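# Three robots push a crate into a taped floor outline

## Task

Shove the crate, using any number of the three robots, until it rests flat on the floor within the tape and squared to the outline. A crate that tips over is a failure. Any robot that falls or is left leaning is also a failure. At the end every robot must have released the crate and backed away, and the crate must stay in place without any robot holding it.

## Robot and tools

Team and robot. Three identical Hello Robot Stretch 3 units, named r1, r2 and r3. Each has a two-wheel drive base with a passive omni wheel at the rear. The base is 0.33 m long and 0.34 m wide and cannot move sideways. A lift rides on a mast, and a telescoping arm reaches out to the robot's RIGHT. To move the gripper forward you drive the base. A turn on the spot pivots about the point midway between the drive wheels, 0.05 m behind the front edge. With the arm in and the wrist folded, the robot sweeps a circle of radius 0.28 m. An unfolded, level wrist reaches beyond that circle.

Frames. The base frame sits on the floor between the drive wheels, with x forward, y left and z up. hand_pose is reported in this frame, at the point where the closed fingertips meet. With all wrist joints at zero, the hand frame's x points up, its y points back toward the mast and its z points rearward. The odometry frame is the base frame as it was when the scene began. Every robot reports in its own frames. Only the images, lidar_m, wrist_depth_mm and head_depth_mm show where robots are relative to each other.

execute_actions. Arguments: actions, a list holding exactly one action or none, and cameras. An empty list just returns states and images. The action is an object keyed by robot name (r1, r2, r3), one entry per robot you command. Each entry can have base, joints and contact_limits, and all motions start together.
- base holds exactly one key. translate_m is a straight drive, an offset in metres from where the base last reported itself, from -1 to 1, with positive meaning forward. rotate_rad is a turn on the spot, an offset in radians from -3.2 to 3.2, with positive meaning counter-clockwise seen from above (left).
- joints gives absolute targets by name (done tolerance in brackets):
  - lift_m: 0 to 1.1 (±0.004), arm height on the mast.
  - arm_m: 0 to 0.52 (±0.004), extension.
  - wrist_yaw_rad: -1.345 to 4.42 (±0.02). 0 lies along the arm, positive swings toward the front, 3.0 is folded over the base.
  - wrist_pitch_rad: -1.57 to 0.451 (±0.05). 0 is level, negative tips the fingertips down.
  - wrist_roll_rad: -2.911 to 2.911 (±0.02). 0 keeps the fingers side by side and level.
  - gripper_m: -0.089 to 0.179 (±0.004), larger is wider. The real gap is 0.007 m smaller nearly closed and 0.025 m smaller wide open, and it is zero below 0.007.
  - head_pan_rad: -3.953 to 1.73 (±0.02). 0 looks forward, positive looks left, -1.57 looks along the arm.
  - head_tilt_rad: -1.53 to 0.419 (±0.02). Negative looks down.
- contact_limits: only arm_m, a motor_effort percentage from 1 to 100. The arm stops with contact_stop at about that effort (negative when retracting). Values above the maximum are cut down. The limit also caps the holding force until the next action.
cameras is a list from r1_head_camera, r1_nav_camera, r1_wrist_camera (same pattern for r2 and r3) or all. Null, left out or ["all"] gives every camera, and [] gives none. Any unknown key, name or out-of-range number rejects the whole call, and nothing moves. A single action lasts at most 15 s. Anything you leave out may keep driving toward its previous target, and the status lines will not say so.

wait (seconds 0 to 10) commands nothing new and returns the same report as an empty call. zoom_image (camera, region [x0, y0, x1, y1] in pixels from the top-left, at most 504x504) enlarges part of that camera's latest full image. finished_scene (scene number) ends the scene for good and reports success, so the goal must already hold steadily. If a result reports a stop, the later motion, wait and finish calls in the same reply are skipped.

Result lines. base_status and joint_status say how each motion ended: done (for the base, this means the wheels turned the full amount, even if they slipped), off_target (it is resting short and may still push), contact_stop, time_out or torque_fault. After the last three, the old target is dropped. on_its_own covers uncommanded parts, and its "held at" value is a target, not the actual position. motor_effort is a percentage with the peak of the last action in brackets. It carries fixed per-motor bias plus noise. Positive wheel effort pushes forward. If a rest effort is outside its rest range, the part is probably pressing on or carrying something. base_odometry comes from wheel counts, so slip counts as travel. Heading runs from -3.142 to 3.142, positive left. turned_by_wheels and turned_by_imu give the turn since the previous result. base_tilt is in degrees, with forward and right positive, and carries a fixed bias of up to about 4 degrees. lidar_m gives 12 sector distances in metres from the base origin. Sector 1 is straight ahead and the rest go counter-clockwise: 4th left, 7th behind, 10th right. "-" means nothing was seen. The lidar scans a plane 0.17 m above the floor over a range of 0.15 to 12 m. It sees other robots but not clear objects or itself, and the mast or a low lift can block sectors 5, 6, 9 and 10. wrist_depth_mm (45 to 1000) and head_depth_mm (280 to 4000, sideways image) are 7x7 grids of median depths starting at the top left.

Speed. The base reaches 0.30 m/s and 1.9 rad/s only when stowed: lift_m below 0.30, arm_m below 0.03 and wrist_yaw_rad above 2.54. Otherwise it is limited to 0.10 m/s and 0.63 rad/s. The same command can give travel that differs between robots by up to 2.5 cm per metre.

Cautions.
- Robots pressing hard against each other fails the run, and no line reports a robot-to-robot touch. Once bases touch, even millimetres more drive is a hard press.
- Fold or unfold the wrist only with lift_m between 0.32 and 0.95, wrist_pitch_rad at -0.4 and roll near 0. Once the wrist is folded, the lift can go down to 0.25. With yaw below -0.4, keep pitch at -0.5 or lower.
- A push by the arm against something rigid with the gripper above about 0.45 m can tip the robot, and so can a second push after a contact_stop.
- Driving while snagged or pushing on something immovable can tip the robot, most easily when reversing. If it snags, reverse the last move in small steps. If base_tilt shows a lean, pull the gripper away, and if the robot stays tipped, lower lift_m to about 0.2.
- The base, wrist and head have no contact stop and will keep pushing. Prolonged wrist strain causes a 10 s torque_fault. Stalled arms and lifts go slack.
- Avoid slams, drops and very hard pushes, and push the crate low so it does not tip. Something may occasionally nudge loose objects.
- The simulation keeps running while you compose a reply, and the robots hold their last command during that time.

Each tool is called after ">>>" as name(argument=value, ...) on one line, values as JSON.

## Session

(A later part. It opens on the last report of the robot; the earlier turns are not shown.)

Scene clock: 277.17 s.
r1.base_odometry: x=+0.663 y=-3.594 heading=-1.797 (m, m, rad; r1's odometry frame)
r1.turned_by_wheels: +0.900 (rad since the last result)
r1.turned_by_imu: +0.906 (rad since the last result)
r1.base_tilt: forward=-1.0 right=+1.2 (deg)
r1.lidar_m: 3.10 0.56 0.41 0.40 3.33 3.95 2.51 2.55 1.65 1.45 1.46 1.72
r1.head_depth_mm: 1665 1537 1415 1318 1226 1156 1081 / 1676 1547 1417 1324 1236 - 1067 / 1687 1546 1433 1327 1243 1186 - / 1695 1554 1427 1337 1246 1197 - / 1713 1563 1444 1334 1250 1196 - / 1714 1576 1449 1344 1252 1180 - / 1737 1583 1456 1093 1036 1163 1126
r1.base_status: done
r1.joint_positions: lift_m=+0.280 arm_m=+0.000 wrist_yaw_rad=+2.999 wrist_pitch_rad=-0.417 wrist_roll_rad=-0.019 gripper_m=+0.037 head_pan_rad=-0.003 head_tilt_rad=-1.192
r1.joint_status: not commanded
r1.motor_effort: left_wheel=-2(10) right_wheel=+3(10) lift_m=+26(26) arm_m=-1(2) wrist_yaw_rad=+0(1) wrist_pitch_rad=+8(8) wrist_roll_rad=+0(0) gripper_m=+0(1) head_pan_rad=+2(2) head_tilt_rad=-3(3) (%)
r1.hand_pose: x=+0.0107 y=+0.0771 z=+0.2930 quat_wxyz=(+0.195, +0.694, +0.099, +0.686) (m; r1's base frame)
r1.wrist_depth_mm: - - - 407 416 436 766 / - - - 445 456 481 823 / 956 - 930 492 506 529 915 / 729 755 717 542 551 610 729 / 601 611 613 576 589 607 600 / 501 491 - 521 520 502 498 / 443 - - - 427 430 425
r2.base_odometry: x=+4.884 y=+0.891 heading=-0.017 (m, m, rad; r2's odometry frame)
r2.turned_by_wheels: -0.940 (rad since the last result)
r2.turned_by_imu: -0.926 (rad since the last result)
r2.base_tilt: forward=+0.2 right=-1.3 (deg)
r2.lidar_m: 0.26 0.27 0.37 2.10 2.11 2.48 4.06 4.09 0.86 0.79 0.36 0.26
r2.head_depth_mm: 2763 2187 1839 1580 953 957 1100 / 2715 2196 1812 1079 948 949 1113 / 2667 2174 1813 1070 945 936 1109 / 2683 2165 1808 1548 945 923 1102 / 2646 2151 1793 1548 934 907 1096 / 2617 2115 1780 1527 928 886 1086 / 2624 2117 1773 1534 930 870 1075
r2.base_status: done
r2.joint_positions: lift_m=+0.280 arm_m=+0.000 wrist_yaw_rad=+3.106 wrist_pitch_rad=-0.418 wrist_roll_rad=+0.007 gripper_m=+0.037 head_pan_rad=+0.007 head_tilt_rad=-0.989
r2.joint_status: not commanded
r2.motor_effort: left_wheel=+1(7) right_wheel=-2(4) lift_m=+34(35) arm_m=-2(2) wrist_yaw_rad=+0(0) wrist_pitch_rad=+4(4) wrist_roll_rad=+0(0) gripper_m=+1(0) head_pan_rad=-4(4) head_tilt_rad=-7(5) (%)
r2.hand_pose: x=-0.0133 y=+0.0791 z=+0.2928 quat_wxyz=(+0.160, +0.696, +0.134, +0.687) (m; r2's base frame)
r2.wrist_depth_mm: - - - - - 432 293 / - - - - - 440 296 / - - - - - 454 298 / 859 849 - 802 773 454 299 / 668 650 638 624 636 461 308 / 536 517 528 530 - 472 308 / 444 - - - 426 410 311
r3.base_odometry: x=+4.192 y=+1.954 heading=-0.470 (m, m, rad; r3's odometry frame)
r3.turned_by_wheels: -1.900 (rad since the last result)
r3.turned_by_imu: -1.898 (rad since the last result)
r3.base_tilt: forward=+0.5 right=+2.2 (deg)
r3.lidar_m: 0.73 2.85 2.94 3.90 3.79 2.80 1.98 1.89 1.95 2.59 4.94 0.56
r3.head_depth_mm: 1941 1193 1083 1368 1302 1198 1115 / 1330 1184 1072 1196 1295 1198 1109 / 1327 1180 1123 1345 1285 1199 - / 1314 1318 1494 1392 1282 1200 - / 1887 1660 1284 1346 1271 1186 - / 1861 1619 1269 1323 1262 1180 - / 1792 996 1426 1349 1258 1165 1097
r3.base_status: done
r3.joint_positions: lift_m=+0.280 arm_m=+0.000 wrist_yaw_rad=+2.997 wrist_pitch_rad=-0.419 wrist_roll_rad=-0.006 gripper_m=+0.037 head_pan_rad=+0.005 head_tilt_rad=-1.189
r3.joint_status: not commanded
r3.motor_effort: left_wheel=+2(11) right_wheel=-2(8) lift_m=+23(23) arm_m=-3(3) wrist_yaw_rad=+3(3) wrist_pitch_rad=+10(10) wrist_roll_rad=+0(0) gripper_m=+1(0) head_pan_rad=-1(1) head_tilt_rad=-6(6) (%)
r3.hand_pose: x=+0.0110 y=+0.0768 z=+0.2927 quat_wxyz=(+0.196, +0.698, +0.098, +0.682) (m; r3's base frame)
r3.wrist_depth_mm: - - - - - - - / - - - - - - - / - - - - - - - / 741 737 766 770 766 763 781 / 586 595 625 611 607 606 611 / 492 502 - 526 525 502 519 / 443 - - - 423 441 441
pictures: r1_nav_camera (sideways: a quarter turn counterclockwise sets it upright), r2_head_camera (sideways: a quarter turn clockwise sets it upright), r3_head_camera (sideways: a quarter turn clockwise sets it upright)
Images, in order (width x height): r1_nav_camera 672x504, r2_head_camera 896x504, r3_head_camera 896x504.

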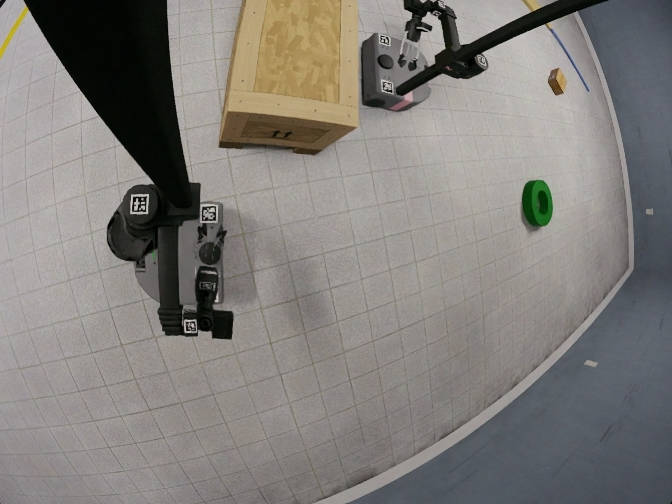

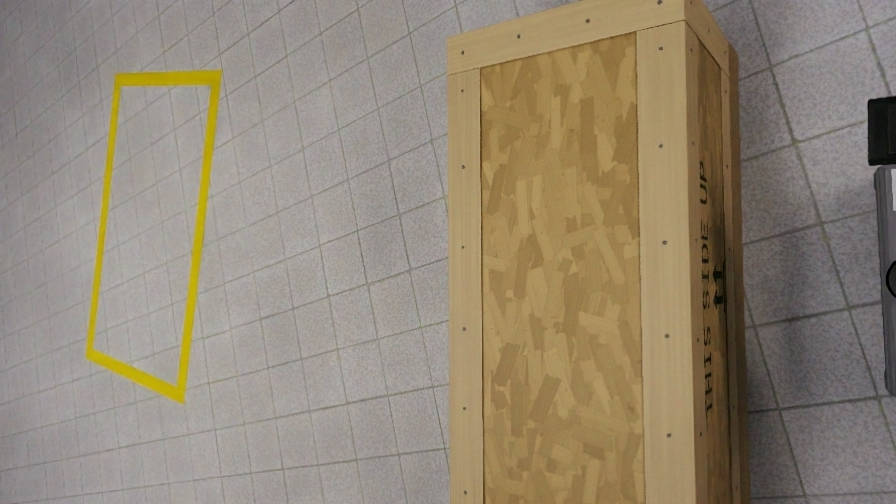

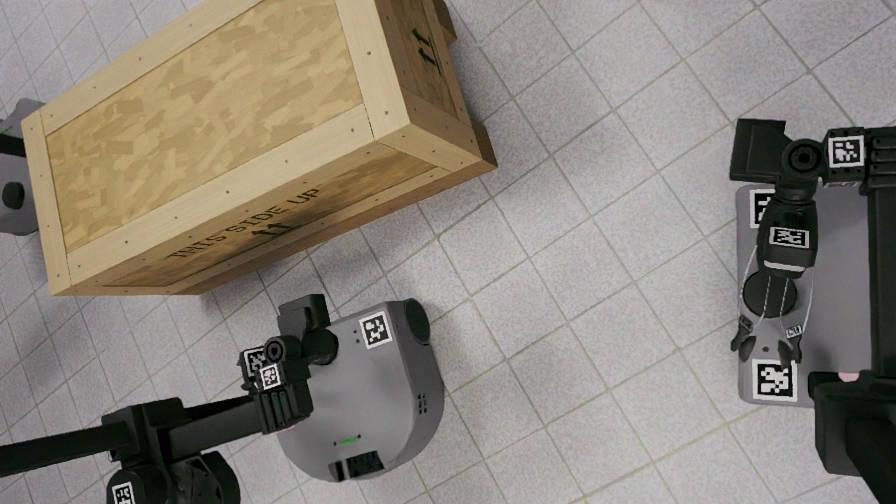

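>>> execute_actions(actions=[{"r1":{"base":{"translate_m":0.83}},"r2":{"base":{"translate_m":0.19},"joints":{"lift_m":0.5}},"r3":{"base":{"translate_m":0.45}}}], cameras=[])

>>> execute_actions(actions=[{"r1":{"base":{"rotate_rad":1.89}},"r2":{"joints":{"wrist_yaw_rad":1.6,"wrist_pitch_rad":-0.1}},"r3":{"base":{"rotate_rad":-1.24}}}], cameras=["r1_head_camera","r3_head_camera"])

Scene clock: 283.87 s.
r1.base_odometry: x=+0.477 y=-4.403 heading=-1.797 (m, m, rad; r1's odometry frame)
r1.turned_by_wheels: +0.000 (rad since the last result)
r1.turned_by_imu: +0.006 (rad since the last result)
r1.base_tilt: forward=-1.0 right=+1.1 (deg)
r1.lidar_m: 2.72 4.19 4.02 1.20 0.58 0.57 3.31 2.40 1.43 1.27 1.27 1.50
r1.head_depth_mm: 1667 1536 1405 1318 1229 1151 1086 / 1677 1543 1420 1324 1234 - 1070 / 1692 1551 1428 1334 1239 1191 - / 1697 1548 1435 1335 1244 1192 - / 1696 1515 1446 1335 1251 1193 - / 1716 1525 1451 1354 1257 1177 - / 1729 1575 1463 1359 1266 1180 1129
r1.base_status: done
r1.joint_positions: lift_m=+0.280 arm_m=+0.000 wrist_yaw_rad=+2.999 wrist_pitch_rad=-0.417 wrist_roll_rad=-0.019 gripper_m=+0.037 head_pan_rad=-0.003 head_tilt_rad=-1.192
r1.joint_status: not commanded
r1.motor_effort: left_wheel=-2(8) right_wheel=+2(8) lift_m=+26(26) arm_m=-1(1) wrist_yaw_rad=+0(1) wrist_pitch_rad=+8(8) wrist_roll_rad=+0(0) gripper_m=-1(0) head_pan_rad=+2(1) head_tilt_rad=-3(3) (%)
r1.hand_pose: x=+0.0107 y=+0.0771 z=+0.2930 quat_wxyz=(+0.195, +0.694, +0.099, +0.686) (m; r1's base frame)
r1.wrist_depth_mm: 601 - - - - - - / 613 - - - - - - / 614 - 802 971 950 960 951 / 585 732 729 733 735 720 734 / 559 580 627 585 599 591 591 / 498 497 - 527 513 511 494 / 445 - - - 428 438 432
r2.base_odometry: x=+5.074 y=+0.888 heading=-0.017 (m, m, rad; r2's odometry frame)
r2.turned_by_wheels: +0.000 (rad since the last result)
r2.turned_by_imu: +0.002 (rad since the last result)
r2.base_tilt: forward=+0.3 right=-1.3 (deg)
r2.lidar_m: - - 0.15 0.28 2.14 2.53 4.24 4.26 0.40 0.25 0.15 -
r2.head_depth_mm: 2757 2196 1836 1575 953 845 778 / 2704 2184 1824 1566 944 844 769 / 2699 2177 1809 1571 941 840 778 / 2690 2161 1822 1559 940 839 771 / 2670 2153 1783 1556 933 833 770 / 2646 2145 1797 1547 932 828 770 / 2622 2107 1769 1538 928 829 760
r2.base_status: done
r2.joint_positions: lift_m=+0.500 arm_m=+0.000 wrist_yaw_rad=+3.106 wrist_pitch_rad=-0.418 wrist_roll_rad=+0.007 gripper_m=+0.037 head_pan_rad=+0.007 head_tilt_rad=-0.989
r2.joint_status: all done
r2.motor_effort: left_wheel=+1(8) right_wheel=-2(6) lift_m=+43(44) arm_m=-2(2) wrist_yaw_rad=-1(0) wrist_pitch_rad=+3(4) wrist_roll_rad=+0(0) gripper_m=+0(0) head_pan_rad=-3(4) head_tilt_rad=-5(6) (%)
r2.hand_pose: x=-0.0133 y=+0.0791 z=+0.5126 quat_wxyz=(+0.160, +0.696, +0.134, +0.687) (m; r2's base frame)
r2.wrist_depth_mm: - - - - - - - / - - - - - - - / - - - - - - - / - - - - 449 438 425 / - 998 917 985 366 347 340 / 830 836 833 788 298 285 283 / 697 690 664 664 311 242 240
r3.base_odometry: x=+4.593 y=+1.750 heading=-0.470 (m, m, rad; r3's odometry frame)
r3.turned_by_wheels: +0.000 (rad since the last result)
r3.turned_by_imu: +0.001 (rad since the last result)
r3.base_tilt: forward=+0.5 right=+2.2 (deg)
r3.lidar_m: 0.40 1.07 2.55 3.36 4.02 3.35 2.36 2.27 2.34 0.26 0.26 0.29
r3.head_depth_mm: 1961 1737 1073 979 899 858 1114 / 1938 1185 1070 973 889 874 1112 / 1919 1701 1064 672 1023 1188 - / 1893 1694 1083 598 1138 1186 - / 1798 648 667 616 1122 1199 - / 1830 667 648 1369 1223 1174 - / 1139 1435 642 1371 1255 1163 1093
r3.base_status: done
r3.joint_positions: lift_m=+0.280 arm_m=+0.000 wrist_yaw_rad=+2.997 wrist_pitch_rad=-0.419 wrist_roll_rad=-0.006 gripper_m=+0.037 head_pan_rad=+0.005 head_tilt_rad=-1.189
r3.joint_status: not commanded
r3.motor_effort: left_wheel=+2(13) right_wheel=-2(5) lift_m=+23(23) arm_m=-3(3) wrist_yaw_rad=+3(3) wrist_pitch_rad=+10(10) wrist_roll_rad=+0(0) gripper_m=+0(1) head_pan_rad=-1(2) head_tilt_rad=-6(6) (%)
r3.hand_pose: x=+0.0110 y=+0.0768 z=+0.2927 quat_wxyz=(+0.196, +0.698, +0.098, +0.682) (m; r3's base frame)
r3.wrist_depth_mm: - - - - - - - / - - - - - - - / - - - - - - - / 728 749 746 763 770 771 772 / 600 600 617 601 618 613 609 / 491 492 - 533 528 518 318 / 437 - - - 427 422 274
pictures: none
No camera images: the call's "cameras" was empty. Leave "cameras" out to get every camera's image.

Scene clock: 286.23 s.
r1.base_odometry: x=+0.477 y=-4.403 heading=+0.092 (m, m, rad; r1's odometry frame)
r1.turned_by_wheels: +1.890 (rad since the last result)
r1.turned_by_imu: +1.900 (rad since the last result)
r1.base_tilt: forward=-1.1 right=+1.1 (deg)
r1.lidar_m: 0.73 0.57 0.87 3.32 1.67 1.29 1.27 1.35 1.96 4.18 4.46 3.59
r1.head_depth_mm: 1049 1423 1405 1315 1228 1153 1086 / 1040 1383 1416 1321 1233 - 1073 / 714 1359 1290 1326 1237 1184 - / 724 1309 1294 1331 1245 1196 - / 1162 1118 1275 1329 1249 1194 - / 1187 1087 1022 1320 1252 1179 - / 1210 1093 1031 1337 1263 1181 1130
r1.base_status: done
r1.joint_positions: lift_m=+0.280 arm_m=+0.000 wrist_yaw_rad=+2.999 wrist_pitch_rad=-0.417 wrist_roll_rad=-0.019 gripper_m=+0.037 head_pan_rad=-0.003 head_tilt_rad=-1.192
r1.joint_status: not commanded
r1.motor_effort: left_wheel=-2(12) right_wheel=+2(9) lift_m=+26(26) arm_m=-1(2) wrist_yaw_rad=+0(1) wrist_pitch_rad=+8(8) wrist_roll_rad=+0(0) gripper_m=+0(1) head_pan_rad=+2(2) head_tilt_rad=-3(3) (%)
r1.hand_pose: x=+0.0107 y=+0.0771 z=+0.2930 quat_wxyz=(+0.195, +0.694, +0.099, +0.686) (m; r1's base frame)
r1.wrist_depth_mm: - - - - - - 616 / - - - - - - 593 / 956 - 929 941 927 906 581 / 708 720 724 728 729 731 558 / 588 583 615 596 609 597 550 / 496 496 - 523 517 494 505 / 434 - - - 428 429 433
r2.base_odometry: x=+5.074 y=+0.888 heading=-0.017 (m, m, rad; r2's odometry frame)
r2.turned_by_wheels: +0.000 (rad since the last result)
r2.turned_by_imu: +0.001 (rad since the last result)
r2.base_tilt: forward=+0.2 right=-1.3 (deg)
r2.lidar_m: - - 0.15 0.28 2.14 2.54 4.26 0.34 0.35 0.25 0.15 -
r2.head_depth_mm: 2736 2186 1830 1568 951 847 781 / 2725 2194 1826 1571 947 837 796 / 2667 2155 1813 1563 940 838 777 / 2667 2149 1816 1546 937 837 769 / 2657 2162 1785 1546 934 835 768 / 2605 2127 1783 1553 933 833 771 / 2612 2103 1769 1533 927 831 756
r2.base_status: not commanded
r2.joint_positions: lift_m=+0.500 arm_m=+0.000 wrist_yaw_rad=+1.603 wrist_pitch_rad=-0.124 wrist_roll_rad=+0.007 gripper_m=+0.037 head_pan_rad=+0.007 head_tilt_rad=-0.989
r2.joint_status: all done
r2.motor_effort: left_wheel=+2(1) right_wheel=-2(2) lift_m=+42(42) arm_m=-2(1) wrist_yaw_rad=-1(4) wrist_pitch_rad=+5(5) wrist_roll_rad=+0(0) gripper_m=+0(1) head_pan_rad=-4(4) head_tilt_rad=-5(5) (%)
r2.hand_pose: x=+0.2298 y=-0.1373 z=+0.5831 quat_wxyz=(+0.521, +0.539, -0.461, +0.475) (m; r2's base frame)
r2.wrist_depth_mm: - - - - - - - / - - - - - - - / - - - - - - - / - - - - - - - / - - - - - - - / - - - - - - - / 381 376 367 360 361 349 765
r3.base_odometry: x=+4.593 y=+1.750 heading=-1.710 (m, m, rad; r3's odometry frame)
r3.turned_by_wheels: -1.240 (rad since the last result)
r3.turned_by_imu: -1.239 (rad since the last result)
r3.base_tilt: forward=+0.5 right=+2.2 (deg)
r3.lidar_m: 0.26 0.27 0.37 0.52 2.48 2.94 4.01 4.03 2.56 2.27 2.28 2.69
r3.head_depth_mm: 1949 1721 1555 1421 1298 1204 1115 / 1929 1727 1549 1413 1290 1194 1109 / 1927 1718 1544 1403 1282 1203 - / 1901 1691 1524 1353 1260 1190 - / 1879 1690 1506 956 925 1185 - / 1877 1669 1511 950 925 1179 - / 1855 1650 1491 929 885 1014 1072
r3.base_status: done
r3.joint_positions: lift_m=+0.280 arm_m=+0.000 wrist_yaw_rad=+2.997 wrist_pitch_rad=-0.419 wrist_roll_rad=-0.006 gripper_m=+0.037 head_pan_rad=+0.005 head_tilt_rad=-1.189
r3.joint_status: not commanded
r3.motor_effort: left_wheel=+2(12) right_wheel=-2(9) lift_m=+23(23) arm_m=-3(4) wrist_yaw_rad=+3(3) wrist_pitch_rad=+10(11) wrist_roll_rad=+0(0) gripper_m=+0(1) head_pan_rad=-1(2) head_tilt_rad=-6(6) (%)
r3.hand_pose: x=+0.0110 y=+0.0768 z=+0.2927 quat_wxyz=(+0.196, +0.698, +0.098, +0.682) (m; r3's base frame)
r3.wrist_depth_mm: - - - - 615 369 275 / - - - - 636 378 267 / - - - 578 586 385 272 / 745 752 539 470 466 391 272 / 582 592 428 372 391 379 276 / 494 497 - 387 412 393 278 / 438 - - - 421 399 277
pictures: r1_head_camera (sideways: a quarter turn clockwise sets it upright), r3_head_camera (sideways: a quarter turn clockwise sets it upright)
Images, in order (width x height): r1_head_camera 896x504, r3_head_camera 896x504.

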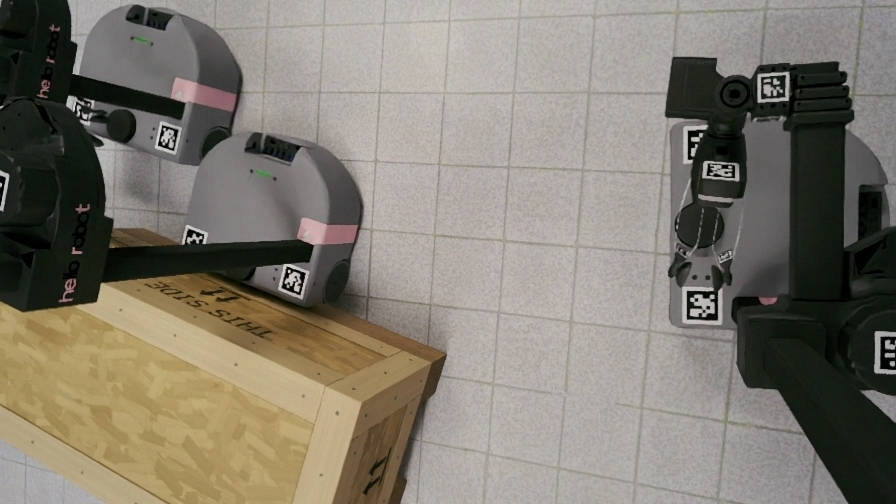

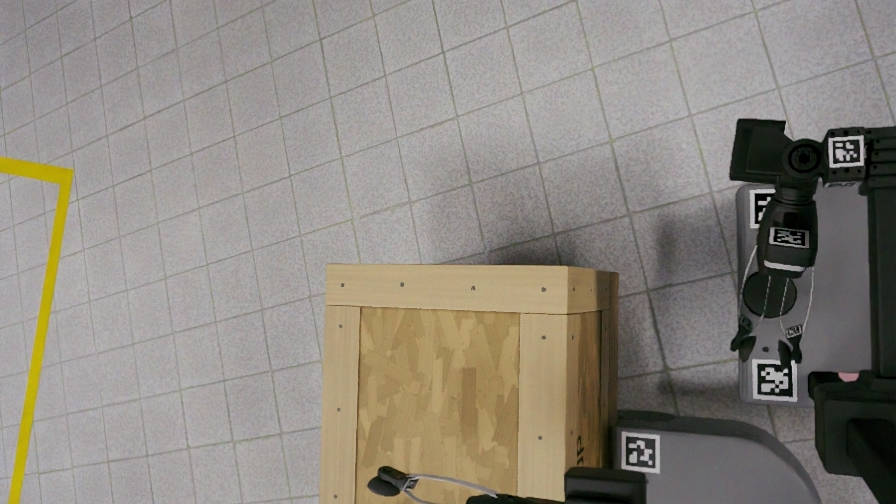

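>>> execute_actions(actions=[{"r1":{"base":{"translate_m":0.5}},"r2":{"joints":{"lift_m":0.76}},"r3":{"joints":{"lift_m":0.35,"arm_m":0.15,"wrist_yaw_rad":1.5}}}], cameras=[])

>>> execute_actions(actions=[{"r1":{"base":{"rotate_rad":1.23},"joints":{"lift_m":0.48}},"r3":{"base":{"translate_m":0.19}}}], cameras=["r1_head_camera","r3_head_camera","r2_nav_camera"])

Scene clock: 295.80 s.
r1.base_odometry: x=+0.975 y=-4.357 heading=+0.092 (m, m, rad; r1's odometry frame)
r1.turned_by_wheels: +0.000 (rad since the last result)
r1.turned_by_imu: +0.004 (rad since the last result)
r1.base_tilt: forward=-1.1 right=+1.1 (deg)
r1.lidar_m: 0.23 0.24 0.26 0.26 2.32 1.80 1.77 1.88 2.75 4.21 4.00 0.60
r1.head_depth_mm: 1595 352 319 1280 1232 1150 1086 / 1016 - 308 1269 1221 - 1069 / 379 - 298 1154 1119 1184 - / 524 305 306 727 1151 1197 - / - - 321 945 1168 1191 - / - 1057 969 932 884 1132 - / 1662 1557 1009 936 873 1150 1131
r1.base_status: done
r1.joint_positions: lift_m=+0.280 arm_m=+0.000 wrist_yaw_rad=+2.999 wrist_pitch_rad=-0.417 wrist_roll_rad=-0.019 gripper_m=+0.037 head_pan_rad=-0.003 head_tilt_rad=-1.192
r1.joint_status: not commanded
r1.motor_effort: left_wheel=-3(9) right_wheel=+3(8) lift_m=+26(26) arm_m=-1(1) wrist_yaw_rad=+3(2) wrist_pitch_rad=+8(8) wrist_roll_rad=+0(0) gripper_m=+1(0) head_pan_rad=+1(2) head_tilt_rad=-3(3) (%)
r1.hand_pose: x=+0.0107 y=+0.0771 z=+0.2930 quat_wxyz=(+0.195, +0.694, +0.099, +0.686) (m; r1's base frame)
r1.wrist_depth_mm: - - - 278 262 254 243 / - - - 299 288 274 263 / 910 - 955 329 315 300 284 / 727 728 727 361 341 325 308 / 587 584 623 411 379 357 340 / 498 505 - 443 416 386 305 / 441 - - - 424 389 272
r2.base_odometry: x=+5.074 y=+0.888 heading=-0.017 (m, m, rad; r2's odometry frame)
r2.turned_by_wheels: +0.000 (rad since the last result)
r2.turned_by_imu: +0.002 (rad since the last result)
r2.base_tilt: forward=+0.2 right=-1.4 (deg)
r2.lidar_m: - - 0.15 0.28 2.15 2.54 4.25 0.34 0.35 0.25 0.15 -
r2.head_depth_mm: 2760 2194 1823 1567 967 859 - / 2737 2174 1842 1567 961 855 779 / 2679 2174 1812 1560 940 840 776 / 2664 2165 1819 1551 939 832 768 / 2668 2162 1785 1543 934 832 770 / 2641 2125 1781 1534 931 831 774 / 2605 2117 1777 1519 931 826 755
r2.base_status: not commanded
r2.joint_positions: lift_m=+0.760 arm_m=+0.000 wrist_yaw_rad=+1.603 wrist_pitch_rad=-0.122 wrist_roll_rad=+0.007 gripper_m=+0.037 head_pan_rad=+0.007 head_tilt_rad=-0.989
r2.joint_status: all done
r2.motor_effort: left_wheel=+1(2) right_wheel=-2(2) lift_m=+42(46) arm_m=-2(2) wrist_yaw_rad=-3(2) wrist_pitch_rad=+5(5) wrist_roll_rad=+0(0) gripper_m=+0(0) head_pan_rad=-4(4) head_tilt_rad=-6(6) (%)
r2.hand_pose: x=+0.2299 y=-0.1373 z=+0.8435 quat_wxyz=(+0.521, +0.539, -0.462, +0.475) (m; r2's base frame)
r2.wrist_depth_mm: - - - - - - - / - - - - - - - / - - - - - - - / - - - - - - - / - - - - - - - / - - - - - - - / - - - - - - -
r3.base_odometry: x=+4.593 y=+1.750 heading=-1.710 (m, m, rad; r3's odometry frame)
r3.turned_by_wheels: +0.000 (rad since the last result)
r3.turned_by_imu: +0.001 (rad since the last result)
r3.base_tilt: forward=+0.5 right=+2.2 (deg)
r3.lidar_m: 0.26 0.27 0.37 0.52 2.49 2.94 4.02 4.01 2.56 2.27 2.28 2.69
r3.head_depth_mm: 1958 1726 1564 1416 1303 1230 1108 / 1930 1725 1561 1407 1298 1197 1105 / 1909 1698 1549 1403 1290 1193 1120 / 1899 1702 1525 1356 1248 1191 - / 1871 1684 1514 952 925 1184 - / 1874 1660 1515 949 929 1166 - / 1847 1655 1494 946 925 1012 1068
r3.base_status: not commanded
r3.joint_positions: lift_m=+0.350 arm_m=+0.150 wrist_yaw_rad=+1.503 wrist_pitch_rad=-0.419 wrist_roll_rad=-0.006 gripper_m=+0.037 head_pan_rad=+0.005 head_tilt_rad=-1.189
r3.joint_status: all done
r3.motor_effort: left_wheel=+2(2) right_wheel=-2(2) lift_m=+30(32) arm_m=+5(9) wrist_yaw_rad=-3(5) wrist_pitch_rad=+10(10) wrist_roll_rad=+0(0) gripper_m=+2(1) head_pan_rad=+0(1) head_tilt_rad=-6(6) (%)
r3.hand_pose: x=+0.2024 y=-0.3100 z=+0.3623 quat_wxyz=(+0.607, +0.578, -0.403, +0.366) (m; r3's base frame)
r3.wrist_depth_mm: - - - - - - - / 377 510 - - - - - / 355 513 - - - - - / 351 515 865 854 909 891 889 / 356 517 732 720 732 700 709 / 352 565 596 586 602 592 602 / 351 505 510 502 494 515 514
pictures: none
No camera images: the call's "cameras" was empty. Leave "cameras" out to get every camera's image.

Scene clock: 298.93 s.
r1.base_odometry: x=+0.975 y=-4.357 heading=+1.322 (m, m, rad; r1's odometry frame)
r1.turned_by_wheels: +1.230 (rad since the last result)
r1.turned_by_imu: +1.241 (rad since the last result)
r1.base_tilt: forward=-1.1 right=+1.2 (deg)
r1.lidar_m: 0.26 0.26 2.05 1.77 1.77 2.05 3.59 4.23 3.44 0.60 0.23 0.27
r1.head_depth_mm: 1671 1534 979 910 1045 1036 - / 1676 1546 984 915 1077 1034 - / 1689 1551 987 921 1219 1193 - / 1703 1556 993 923 1215 1194 - / 1717 1571 1450 1340 1253 1190 - / 1723 1569 1451 1340 1260 1180 - / 1723 1581 1454 1357 1262 1178 1128
r1.base_status: done
r1.joint_positions: lift_m=+0.480 arm_m=+0.000 wrist_yaw_rad=+2.999 wrist_pitch_rad=-0.417 wrist_roll_rad=-0.019 gripper_m=+0.037 head_pan_rad=-0.003 head_tilt_rad=-1.192
r1.joint_status: all done
r1.motor_effort: left_wheel=-3(12) right_wheel=+2(8) lift_m=+31(32) arm_m=-1(2) wrist_yaw_rad=+1(1) wrist_pitch_rad=+8(8) wrist_roll_rad=+0(0) gripper_m=+1(1) head_pan_rad=+1(2) head_tilt_rad=-2(3) (%)
r1.hand_pose: x=+0.0107 y=+0.0771 z=+0.4928 quat_wxyz=(+0.195, +0.694, +0.099, +0.686) (m; r1's base frame)
r1.wrist_depth_mm: - - - - - - - / - - - - - - - / - - - - - - - / - - - - - - - / 889 871 929 903 875 903 894 / 743 749 - 743 747 732 749 / 646 633 632 644 628 638 285
r2.base_odometry: x=+5.074 y=+0.888 heading=-0.017 (m, m, rad; r2's odometry frame)
r2.turned_by_wheels: +0.000 (rad since the last result)
r2.turned_by_imu: +0.001 (rad since the last result)
r2.base_tilt: forward=+0.2 right=-1.4 (deg)
r2.lidar_m: - - 0.15 0.28 2.14 2.54 4.25 4.27 0.24 0.24 0.15 -
r2.head_depth_mm: 2727 2201 1829 1575 969 859 - / 2728 2158 1822 1570 964 856 779 / 2694 2174 1813 1556 942 842 775 / 2701 2157 1803 1555 936 838 769 / 2658 2154 1810 1548 934 833 767 / 2622 2127 1782 1533 928 832 770 / 2592 2104 1774 1532 928 827 756
r2.base_status: not commanded
r2.joint_positions: lift_m=+0.760 arm_m=+0.000 wrist_yaw_rad=+1.603 wrist_pitch_rad=-0.122 wrist_roll_rad=+0.007 gripper_m=+0.037 head_pan_rad=+0.007 head_tilt_rad=-0.989
r2.joint_status: not commanded
r2.motor_effort: left_wheel=+1(2) right_wheel=-2(2) lift_m=+42(42) arm_m=-2(1) wrist_yaw_rad=-2(3) wrist_pitch_rad=+5(4) wrist_roll_rad=+0(0) gripper_m=+0(0) head_pan_rad=-4(4) head_tilt_rad=-6(5) (%)
r2.hand_pose: x=+0.2299 y=-0.1373 z=+0.8435 quat_wxyz=(+0.521, +0.539, -0.462, +0.475) (m; r2's base frame)
r2.wrist_depth_mm: - - - - - - - / - - - - - - - / - - - - - - - / - - - - - - - / - - - - - - - / - - - - - - - / - - - - - - -
r3.base_odometry: x=+4.566 y=+1.562 heading=-1.710 (m, m, rad; r3's odometry frame)
r3.turned_by_wheels: +0.000 (rad since the last result)
r3.turned_by_imu: +0.000 (rad since the last result)
r3.base_tilt: forward=+0.5 right=+2.2 (deg)
r3.lidar_m: - - 0.15 0.29 0.74 2.99 4.20 4.19 2.51 2.23 2.23 2.64
r3.head_depth_mm: 1950 1737 1568 1424 1307 1228 1105 / 1944 1725 1562 1409 1295 1193 1115 / 1929 1708 1536 1399 1294 1192 1115 / 1898 1680 1515 1386 1247 1170 - / 1884 1683 1520 955 877 828 - / 1863 1653 1504 946 869 826 - / 1841 1653 1489 939 869 829 967
r3.base_status: done
r3.joint_positions: lift_m=+0.350 arm_m=+0.150 wrist_yaw_rad=+1.503 wrist_pitch_rad=-0.419 wrist_roll_rad=-0.006 gripper_m=+0.037 head_pan_rad=+0.005 head_tilt_rad=-1.189
r3.joint_status: not commanded
r3.motor_effort: left_wheel=+2(7) right_wheel=-2(2) lift_m=+30(30) arm_m=+5(5) wrist_yaw_rad=-4(3) wrist_pitch_rad=+10(10) wrist_roll_rad=+0(0) gripper_m=+0(1) head_pan_rad=-1(2) head_tilt_rad=-6(6) (%)
r3.hand_pose: x=+0.2024 y=-0.3100 z=+0.3623 quat_wxyz=(+0.607, +0.578, -0.403, +0.366) (m; r3's base frame)
r3.wrist_depth_mm: - - - - - - - / - - - - - - - / 348 - - - - - - / 351 840 877 872 884 885 914 / 357 661 708 707 709 718 709 / 349 507 606 598 617 599 587 / 344 471 508 506 501 505 507
pictures: r1_head_camera (sideways: a quarter turn clockwise sets it upright), r2_nav_camera (sideways: a quarter turn counterclockwise sets it upright), r3_head_camera (sideways: a quarter turn clockwise sets it upright)
Images, in order (width x height): r1_head_camera 896x504, r2_nav_camera 672x504, r3_head_camera 896x504.

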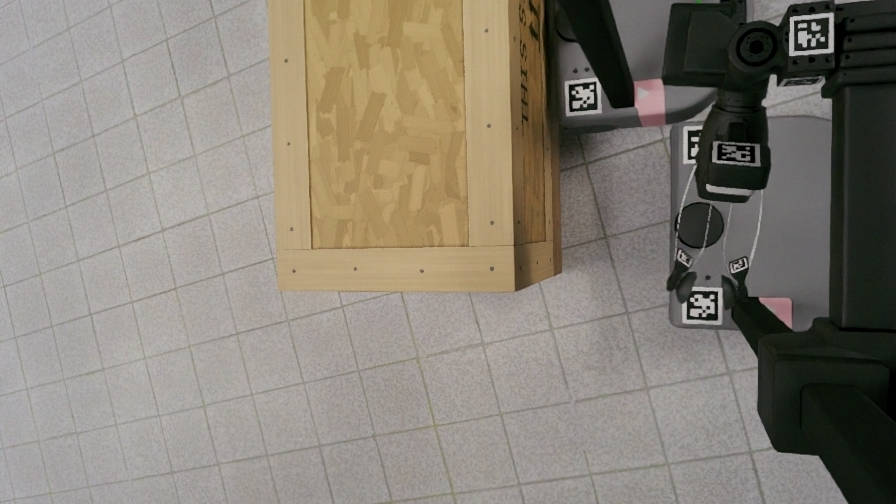

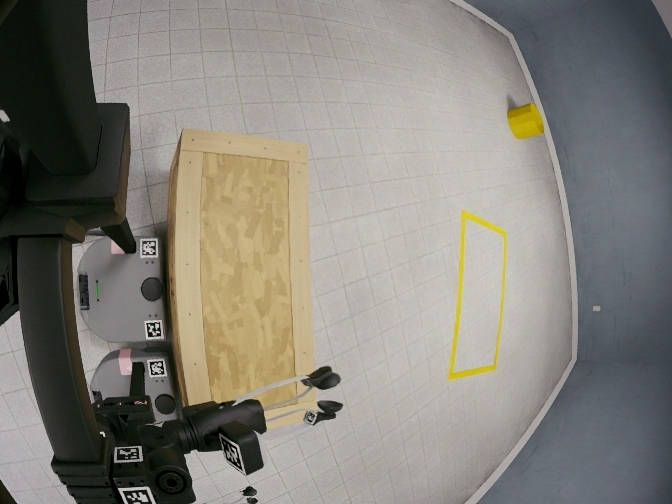

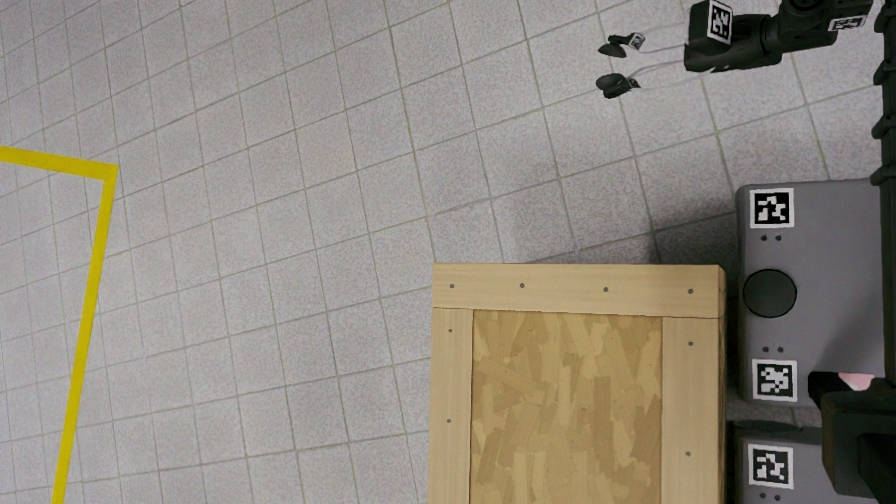

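>>> execute_actions(actions=[{"r1":{"base":{"translate_m":-0.12}}}], cameras=[])

>>> execute_actions(actions=[{"r1":{"base":{"rotate_rad":0.4}}}], cameras=[])

>>> execute_actions(actions=[{"r1":{"base":{"translate_m":0.14}}}], cameras=[])

>>> execute_actions(actions=[{"r1":{"base":{"rotate_rad":-0.38},"joints":{"wrist_yaw_rad":1.8,"wrist_pitch_rad":-0.1}}}], cameras=["r1_head_camera"])

Scene clock: 307.97 s.
r1.base_odometry: x=+0.945 y=-4.473 heading=+1.322 (m, m, rad; r1's odometry frame)
r1.turned_by_wheels: +0.000 (rad since the last result)
r1.turned_by_imu: +0.000 (rad since the last result)
r1.base_tilt: forward=-1.0 right=+1.1 (deg)
r1.lidar_m: 0.38 3.40 2.01 1.73 1.74 2.02 3.52 4.12 3.52 3.06 0.32 0.30
r1.head_depth_mm: 1670 1535 978 924 1065 1084 - / 1681 1537 983 997 1077 1173 - / 1690 1551 987 992 1237 1189 - / 1700 1550 993 983 1250 1192 - / 1698 1566 1441 1337 1246 1189 - / 1713 1576 1455 1348 1248 1182 - / 1719 1582 1464 1350 1263 1182 1133
r1.base_status: done
r1.joint_positions: lift_m=+0.480 arm_m=+0.000 wrist_yaw_rad=+2.999 wrist_pitch_rad=-0.417 wrist_roll_rad=-0.019 gripper_m=+0.037 head_pan_rad=-0.003 head_tilt_rad=-1.192
r1.joint_status: not commanded
r1.motor_effort: left_wheel=-3(9) right_wheel=+3(4) lift_m=+31(31) arm_m=-1(2) wrist_yaw_rad=+1(1) wrist_pitch_rad=+8(8) wrist_roll_rad=+0(0) gripper_m=+0(1) head_pan_rad=+2(2) head_tilt_rad=-2(3) (%)
r1.hand_pose: x=+0.0107 y=+0.0771 z=+0.4928 quat_wxyz=(+0.195, +0.694, +0.099, +0.686) (m; r1's base frame)
r1.wrist_depth_mm: - - - - - - - / - - - - - - - / - - - - - - - / - - - - - - - / 885 865 901 864 879 873 886 / 732 733 - 729 758 747 756 / 643 645 642 633 628 629 633
r2.base_odometry: x=+5.074 y=+0.888 heading=-0.017 (m, m, rad; r2's odometry frame)
r2.turned_by_wheels: +0.000 (rad since the last result)
r2.turned_by_imu: +0.001 (rad since the last result)
r2.base_tilt: forward=+0.2 right=-1.3 (deg)
r2.lidar_m: - - 0.15 0.28 0.43 2.54 4.27 4.27 0.24 0.24 0.15 -
r2.head_depth_mm: 2730 2204 1848 1575 967 855 - / 2721 2177 1821 1561 963 850 780 / 2691 2209 1819 1557 938 841 777 / 2671 2195 1808 1563 936 839 770 / 2651 2131 1795 1547 935 837 768 / 2655 2139 1797 1528 929 829 768 / 2603 2119 1773 1525 929 832 757
r2.base_status: not commanded
r2.joint_positions: lift_m=+0.760 arm_m=+0.000 wrist_yaw_rad=+1.603 wrist_pitch_rad=-0.122 wrist_roll_rad=+0.007 gripper_m=+0.037 head_pan_rad=+0.007 head_tilt_rad=-0.989
r2.joint_status: not commanded
r2.motor_effort: left_wheel=+2(1) right_wheel=-2(2) lift_m=+42(42) arm_m=-2(2) wrist_yaw_rad=-3(2) wrist_pitch_rad=+4(5) wrist_roll_rad=+0(0) gripper_m=-1(0) head_pan_rad=-4(4) head_tilt_rad=-6(6) (%)
r2.hand_pose: x=+0.2299 y=-0.1373 z=+0.8435 quat_wxyz=(+0.521, +0.539, -0.462, +0.475) (m; r2's base frame)
r2.wrist_depth_mm: - - - - - - - / - - - - - - - / - - - - - - - / - - - - - - - / - - - - - - - / - - - - - - - / - - - - - - -
r3.base_odometry: x=+4.566 y=+1.562 heading=-1.710 (m, m, rad; r3's odometry frame)
r3.turned_by_wheels: +0.000 (rad since the last result)
r3.turned_by_imu: +0.001 (rad since the last result)
r3.base_tilt: forward=+0.5 right=+2.2 (deg)
r3.lidar_m: - - 0.15 0.29 2.53 2.99 4.19 4.19 2.51 2.23 2.23 2.63
r3.head_depth_mm: 1955 1734 1553 1414 1300 1232 1108 / 1939 1717 1539 1410 1293 1195 1114 / 1924 1710 1545 1404 1293 1189 1120 / 1914 1703 1517 1382 1249 1170 - / 1876 1674 1524 952 875 826 - / 1880 1680 1517 946 874 824 - / 1848 1660 1495 937 867 828 965
r3.base_status: not commanded
r3.joint_positions: lift_m=+0.350 arm_m=+0.150 wrist_yaw_rad=+1.503 wrist_pitch_rad=-0.419 wrist_roll_rad=-0.006 gripper_m=+0.037 head_pan_rad=+0.005 head_tilt_rad=-1.189
r3.joint_status: not commanded
r3.motor_effort: left_wheel=+2(2) right_wheel=-2(2) lift_m=+30(30) arm_m=+5(5) wrist_yaw_rad=-5(4) wrist_pitch_rad=+10(10) wrist_roll_rad=+0(0) gripper_m=+0(1) head_pan_rad=-1(2) head_tilt_rad=-5(6) (%)
r3.hand_pose: x=+0.2024 y=-0.3100 z=+0.3623 quat_wxyz=(+0.607, +0.578, -0.403, +0.366) (m; r3's base frame)
r3.wrist_depth_mm: - - - - - - - / - - - - - - - / 353 - - - - - - / 347 846 866 845 882 886 885 / 351 671 704 715 703 715 711 / 347 514 603 599 608 592 603 / 343 472 502 504 498 507 518
pictures: none
No camera images: the call's "cameras" was empty. Leave "cameras" out to get every camera's image.

Scene clock: 309.60 s.
r1.base_odometry: x=+0.945 y=-4.473 heading=+1.722 (m, m, rad; r1's odometry frame)
r1.turned_by_wheels: +0.400 (rad since the last result)
r1.turned_by_imu: +0.404 (rad since the last result)
r1.base_tilt: forward=-1.1 right=+1.2 (deg)
r1.lidar_m: 0.38 2.18 1.76 1.73 1.89 2.89 4.09 3.85 3.08 0.64 0.30 0.38
r1.head_depth_mm: 1671 1538 977 919 1061 1033 - / 1677 1546 984 933 1217 1163 - / 1693 1543 1432 1184 1239 1190 - / 1711 1562 1439 1331 1241 1197 - / 1713 1562 1446 1339 1249 1188 - / 1707 1576 1449 1349 1254 1176 - / 1730 1581 1459 1353 1262 1181 1132
r1.base_status: done
r1.joint_positions: lift_m=+0.480 arm_m=+0.000 wrist_yaw_rad=+2.999 wrist_pitch_rad=-0.417 wrist_roll_rad=-0.019 gripper_m=+0.037 head_pan_rad=-0.003 head_tilt_rad=-1.192
r1.joint_status: not commanded
r1.motor_effort: left_wheel=-3(9) right_wheel=+2(6) lift_m=+31(31) arm_m=-1(2) wrist_yaw_rad=+2(1) wrist_pitch_rad=+8(8) wrist_roll_rad=+0(0) gripper_m=+1(0) head_pan_rad=+2(2) head_tilt_rad=-3(3) (%)
r1.hand_pose: x=+0.0107 y=+0.0771 z=+0.4928 quat_wxyz=(+0.195, +0.694, +0.099, +0.686) (m; r1's base frame)
r1.wrist_depth_mm: - - - - - - - / - - - - - - - / - - - - - - - / - - - - - - - / 886 897 904 863 912 857 898 / 731 730 - 742 772 758 735 / 638 635 647 647 627 631 648
r2.base_odometry: x=+5.074 y=+0.888 heading=-0.017 (m, m, rad; r2's odometry frame)
r2.turned_by_wheels: +0.000 (rad since the last result)
r2.turned_by_imu: +0.000 (rad since the last result)
r2.base_tilt: forward=+0.2 right=-1.3 (deg)
r2.lidar_m: - - 0.15 0.28 0.43 2.53 4.27 4.25 0.24 0.24 0.15 -
r2.head_depth_mm: 2725 2199 1832 1570 966 862 - / 2705 2199 1826 1565 963 857 779 / 2710 2182 1825 1568 942 839 775 / 2681 2166 1801 1546 939 838 771 / 2643 2151 1803 1537 935 834 766 / 2638 2130 1776 1537 929 829 772 / 2595 2133 1790 1533 932 824 756
r2.base_status: not commanded
r2.joint_positions: lift_m=+0.760 arm_m=+0.000 wrist_yaw_rad=+1.603 wrist_pitch_rad=-0.122 wrist_roll_rad=+0.007 gripper_m=+0.037 head_pan_rad=+0.007 head_tilt_rad=-0.989
r2.joint_status: not commanded
r2.motor_effort: left_wheel=+2(1) right_wheel=-2(2) lift_m=+42(42) arm_m=-2(2) wrist_yaw_rad=-1(2) wrist_pitch_rad=+5(5) wrist_roll_rad=+0(0) gripper_m=+1(0) head_pan_rad=-3(4) head_tilt_rad=-6(6) (%)
r2.hand_pose: x=+0.2299 y=-0.1373 z=+0.8435 quat_wxyz=(+0.521, +0.539, -0.462, +0.475) (m; r2's base frame)
r2.wrist_depth_mm: - - - - - - - / - - - - - - - / - - - - - - - / - - - - - - - / - - - - - - - / - - - - - - - / - - - - - - -
r3.base_odometry: x=+4.566 y=+1.562 heading=-1.710 (m, m, rad; r3's odometry frame)
r3.turned_by_wheels: +0.000 (rad since the last result)
r3.turned_by_imu: +0.000 (rad since the last result)
r3.base_tilt: forward=+0.5 right=+2.3 (deg)
r3.lidar_m: - - 0.15 0.29 2.52 2.98 4.20 4.20 2.51 2.24 2.24 2.64
r3.head_depth_mm: 1948 1734 1563 1428 1308 1226 1110 / 1931 1731 1548 1410 1292 1194 1111 / 1904 1720 1539 1405 1283 1192 1116 / 1910 1683 1526 1391 1253 1175 - / 1865 1690 1517 951 875 830 - / 1856 1675 1509 943 868 825 - / 1859 1659 1487 938 868 828 964
r3.base_status: not commanded
r3.joint_positions: lift_m=+0.350 arm_m=+0.150 wrist_yaw_rad=+1.503 wrist_pitch_rad=-0.419 wrist_roll_rad=-0.006 gripper_m=+0.037 head_pan_rad=+0.005 head_tilt_rad=-1.189
r3.joint_status: not commanded
r3.motor_effort: left_wheel=+2(2) right_wheel=-2(2) lift_m=+30(30) arm_m=+5(5) wrist_yaw_rad=-4(4) wrist_pitch_rad=+10(10) wrist_roll_rad=+0(0) gripper_m=-1(0) head_pan_rad=-1(2) head_tilt_rad=-6(6) (%)
r3.hand_pose: x=+0.2024 y=-0.3100 z=+0.3623 quat_wxyz=(+0.607, +0.578, -0.403, +0.366) (m; r3's base frame)
r3.wrist_depth_mm: - - - - - - - / - - - - - - - / 350 - - - - - - / 349 871 837 864 860 865 882 / 350 657 706 702 715 714 715 / 346 505 599 594 595 589 601 / 341 470 502 508 506 517 515
pictures: none
No camera images: the call's "cameras" was empty. Leave "cameras" out to get every camera's image.

Scene clock: 312.07 s.
r1.base_odometry: x=+0.924 y=-4.335 heading=+1.722 (m, m, rad; r1's odometry frame)
r1.turned_by_wheels: +0.000 (rad since the last result)
r1.turned_by_imu: +0.001 (rad since the last result)
r1.base_tilt: forward=-1.0 right=+1.1 (deg)
r1.lidar_m: 0.25 2.16 1.73 1.71 1.87 2.86 4.24 3.86 3.10 0.27 0.27 0.24
r1.head_depth_mm: 1663 1535 976 909 877 1032 - / 1676 1532 1412 910 1003 1178 - / 1701 1553 1433 1324 1212 1192 - / 1692 1554 1436 1336 1245 1195 - / 1705 1559 1436 1341 1251 1195 - / 1714 1576 1459 1350 1257 1171 - / 1733 1592 1457 1355 1262 1179 1129
r1.base_status: done
r1.joint_positions: lift_m=+0.480 arm_m=+0.000 wrist_yaw_rad=+2.999 wrist_pitch_rad=-0.417 wrist_roll_rad=-0.019 gripper_m=+0.037 head_pan_rad=-0.003 head_tilt_rad=-1.192
r1.joint_status: not commanded
r1.motor_effort: left_wheel=-3(4) right_wheel=+3(5) lift_m=+31(31) arm_m=-2(2) wrist_yaw_rad=+1(0) wrist_pitch_rad=+8(8) wrist_roll_rad=+0(0) gripper_m=+0(1) head_pan_rad=+2(2) head_tilt_rad=-2(3) (%)
r1.hand_pose: x=+0.0107 y=+0.0771 z=+0.4928 quat_wxyz=(+0.195, +0.694, +0.099, +0.686) (m; r1's base frame)
r1.wrist_depth_mm: - - - - - - - / - - - - - - - / - - - - - - - / - - - - - - - / 889 884 908 860 883 881 881 / 734 746 - 713 753 754 755 / 634 636 618 638 623 624 640
r2.base_odometry: x=+5.074 y=+0.888 heading=-0.017 (m, m, rad; r2's odometry frame)
r2.turned_by_wheels: +0.000 (rad since the last result)
r2.turned_by_imu: +0.001 (rad since the last result)
r2.base_tilt: forward=+0.3 right=-1.3 (deg)
r2.lidar_m: - - 0.15 0.28 0.42 2.53 4.26 4.25 0.24 0.24 0.15 -
r2.head_depth_mm: 2741 2200 1832 1569 968 856 - / 2735 2198 1832 1561 959 855 781 / 2700 2169 1815 1549 941 840 777 / 2682 2171 1809 1551 937 836 769 / 2659 2141 1790 1559 933 836 768 / 2641 2120 1772 1542 933 833 771 / 2611 2126 1788 1539 930 826 756
r2.base_status: not commanded
r2.joint_positions: lift_m=+0.760 arm_m=+0.000 wrist_yaw_rad=+1.603 wrist_pitch_rad=-0.122 wrist_roll_rad=+0.007 gripper_m=+0.037 head_pan_rad=+0.007 head_tilt_rad=-0.989
r2.joint_status: not commanded
r2.motor_effort: left_wheel=+2(1) right_wheel=-2(2) lift_m=+42(42) arm_m=-1(1) wrist_yaw_rad=-2(2) wrist_pitch_rad=+5(4) wrist_roll_rad=+0(0) gripper_m=+0(0) head_pan_rad=-4(4) head_tilt_rad=-6(6) (%)
r2.hand_pose: x=+0.2299 y=-0.1373 z=+0.8435 quat_wxyz=(+0.521, +0.539, -0.462, +0.475) (m; r2's base frame)
r2.wrist_depth_mm: - - - - - - - / - - - - - - - / - - - - - - - / - - - - - - - / - - - - - - - / - - - - - - - / - - - - - - -
r3.base_odometry: x=+4.566 y=+1.562 heading=-1.710 (m, m, rad; r3's odometry frame)
r3.turned_by_wheels: +0.000 (rad since the last result)
r3.turned_by_imu: +0.001 (rad since the last result)
r3.base_tilt: forward=+0.5 right=+2.2 (deg)
r3.lidar_m: - - 0.15 0.29 0.92 2.99 4.20 4.22 2.51 2.23 2.23 2.64
r3.head_depth_mm: 1950 1736 1564 1430 1310 1231 1109 / 1945 1710 1557 1417 1304 1195 1119 / 1930 1724 1537 1402 1287 1191 1111 / 1898 1700 1536 1393 1251 1171 - / 1896 1679 1508 951 878 825 - / 1878 1680 1506 947 868 826 - / 1848 1642 1495 936 868 830 961
r3.base_status: not commanded
r3.joint_positions: lift_m=+0.350 arm_m=+0.150 wrist_yaw_rad=+1.503 wrist_pitch_rad=-0.419 wrist_roll_rad=-0.006 gripper_m=+0.037 head_pan_rad=+0.005 head_tilt_rad=-1.189
r3.joint_status: not commanded
r3.motor_effort: left_wheel=+2(2) right_wheel=-2(2) lift_m=+30(30) arm_m=+5(4) wrist_yaw_rad=-4(4) wrist_pitch_rad=+10(10) wrist_roll_rad=+0(0) gripper_m=+0(1) head_pan_rad=-1(1) head_tilt_rad=-6(6) (%)
r3.hand_pose: x=+0.2024 y=-0.3100 z=+0.3623 quat_wxyz=(+0.607, +0.578, -0.403, +0.366) (m; r3's base frame)
r3.wrist_depth_mm: - - - - - - - / - - - - - - - / 345 - - - - - - / 347 881 881 885 870 884 896 / 350 672 707 702 702 717 706 / 353 513 604 589 601 600 598 / 345 470 502 505 499 511 508
pictures: none
No camera images: the call's "cameras" was empty. Leave "cameras" out to get every camera's image.

Scene clock: 313.67 s.
r1.base_odometry: x=+0.924 y=-4.335 heading=+1.342 (m, m, rad; r1's odometry frame)
r1.turned_by_wheels: -0.380 (rad since the last result)
r1.turned_by_imu: -0.383 (rad since the last result)
r1.base_tilt: forward=-1.1 right=+1.1 (deg)
r1.lidar_m: 0.24 3.25 1.96 1.72 1.72 2.01 3.61 4.25 3.50 0.66 0.27 0.26
r1.head_depth_mm: 1671 1529 977 909 1007 1026 - / 1685 1540 983 914 1126 - - / 1708 1551 986 917 1209 1192 - / 1696 1556 1413 1311 1234 1194 - / 1704 1557 1451 1337 1253 1192 - / 1727 1574 1449 1343 1257 1179 - / 1732 1586 1457 1348 1260 1180 1135
r1.base_status: done
r1.joint_positions: lift_m=+0.480 arm_m=+0.000 wrist_yaw_rad=+1.802 wrist_pitch_rad=-0.123 wrist_roll_rad=-0.019 gripper_m=+0.037 head_pan_rad=-0.003 head_tilt_rad=-1.192
r1.joint_status: all done
r1.motor_effort: left_wheel=+2(8) right_wheel=-2(4) lift_m=+31(31) arm_m=-1(2) wrist_yaw_rad=+0(3) wrist_pitch_rad=+11(11) wrist_roll_rad=+0(1) gripper_m=+1(1) head_pan_rad=+1(2) head_tilt_rad=-3(3) (%)
r1.hand_pose: x=+0.2233 y=-0.0876 z=+0.5633 quat_wxyz=(+0.476, +0.575, -0.399, +0.532) (m; r1's base frame)
r1.wrist_depth_mm: - - - - - - - / - - - - - - - / - - - - - - - / - - - - - - - / - - - 601 557 - - / - - - 411 440 424 421 / 876 874 349 335 329 337 335
r2.base_odometry: x=+5.074 y=+0.888 heading=-0.017 (m, m, rad; r2's odometry frame)
r2.turned_by_wheels: +0.000 (rad since the last result)
r2.turned_by_imu: +0.000 (rad since the last result)
r2.base_tilt: forward=+0.3 right=-1.3 (deg)
r2.lidar_m: - - 0.15 0.28 0.42 2.54 4.26 4.27 0.24 0.24 0.15 -
r2.head_depth_mm: 2769 2195 1827 1572 968 860 - / 2739 2159 1818 1569 966 856 781 / 2693 2161 1826 1558 943 842 776 / 2665 2141 1801 1563 939 836 769 / 2642 2151 1808 1538 934 832 765 / 2644 2142 1785 1537 928 833 771 / 2626 2124 1785 1529 929 827 755
r2.base_status: not commanded
r2.joint_positions: lift_m=+0.760 arm_m=+0.000 wrist_yaw_rad=+1.603 wrist_pitch_rad=-0.122 wrist_roll_rad=+0.007 gripper_m=+0.037 head_pan_rad=+0.007 head_tilt_rad=-0.989
r2.joint_status: not commanded
r2.motor_effort: left_wheel=+1(1) right_wheel=-2(2) lift_m=+43(42) arm_m=-2(2) wrist_yaw_rad=-2(1) wrist_pitch_rad=+5(5) wrist_roll_rad=+0(0) gripper_m=+0(0) head_pan_rad=-4(3) head_tilt_rad=-5(5) (%)
r2.hand_pose: x=+0.2299 y=-0.1373 z=+0.8435 quat_wxyz=(+0.521, +0.539, -0.462, +0.475) (m; r2's base frame)
r2.wrist_depth_mm: - - - - - - - / - - - - - - - / - - - - - - - / - - - - - - - / - - - - - - - / - - - - - - - / - - - - - - -
r3.base_odometry: x=+4.566 y=+1.562 heading=-1.710 (m, m, rad; r3's odometry frame)
r3.turned_by_wheels: +0.000 (rad since the last result)
r3.turned_by_imu: +0.000 (rad since the last result)
r3.base_tilt: forward=+0.5 right=+2.2 (deg)
r3.lidar_m: - - 0.15 0.29 0.95 2.99 4.18 4.20 2.51 2.23 2.24 2.65
r3.head_depth_mm: 1962 1750 1573 1422 1312 1230 1106 / 1937 1725 1540 1409 1299 1195 1117 / 1925 1723 1548 1406 1283 1187 1114 / 1911 1685 1522 1389 1240 1173 - / 1881 1671 1514 955 872 826 - / 1893 1680 1508 947 875 824 - / 1853 1643 1499 940 867 829 965
r3.base_status: not commanded
r3.joint_positions: lift_m=+0.350 arm_m=+0.150 wrist_yaw_rad=+1.503 wrist_pitch_rad=-0.419 wrist_roll_rad=-0.006 gripper_m=+0.037 head_pan_rad=+0.005 head_tilt_rad=-1.189
r3.joint_status: not commanded
r3.motor_effort: left_wheel=+2(2) right_wheel=-2(2) lift_m=+30(30) arm_m=+4(5) wrist_yaw_rad=-3(4) wrist_pitch_rad=+10(10) wrist_roll_rad=+0(0) gripper_m=+1(0) head_pan_rad=-1(2) head_tilt_rad=-6(5) (%)
r3.hand_pose: x=+0.2024 y=-0.3100 z=+0.3623 quat_wxyz=(+0.607, +0.578, -0.403, +0.366) (m; r3's base frame)
r3.wrist_depth_mm: - - - - - - - / - - - - - - - / 352 - - - - - - / 347 884 880 896 899 889 882 / 352 672 719 706 711 696 716 / 349 513 607 592 599 600 594 / 348 473 503 498 496 513 510
pictures: r1_head_camera (sideways: a quarter turn clockwise sets it upright)
Images, in order (width x height): r1_head_camera 896x504.

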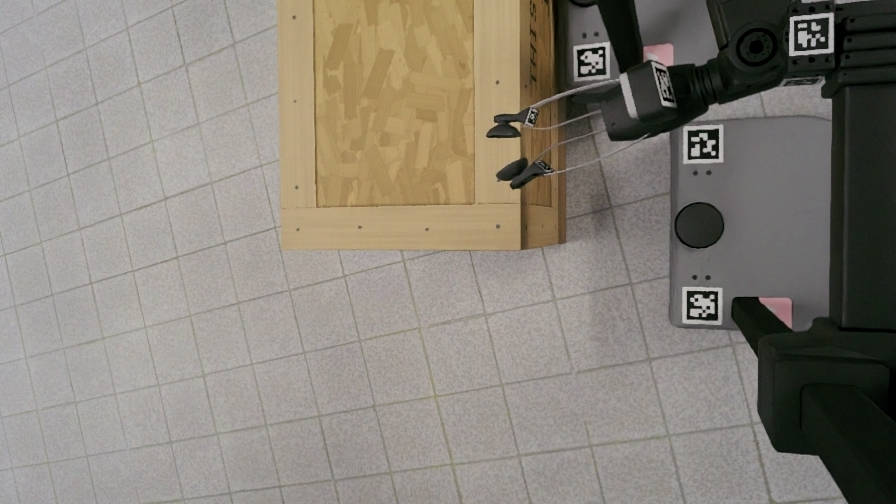

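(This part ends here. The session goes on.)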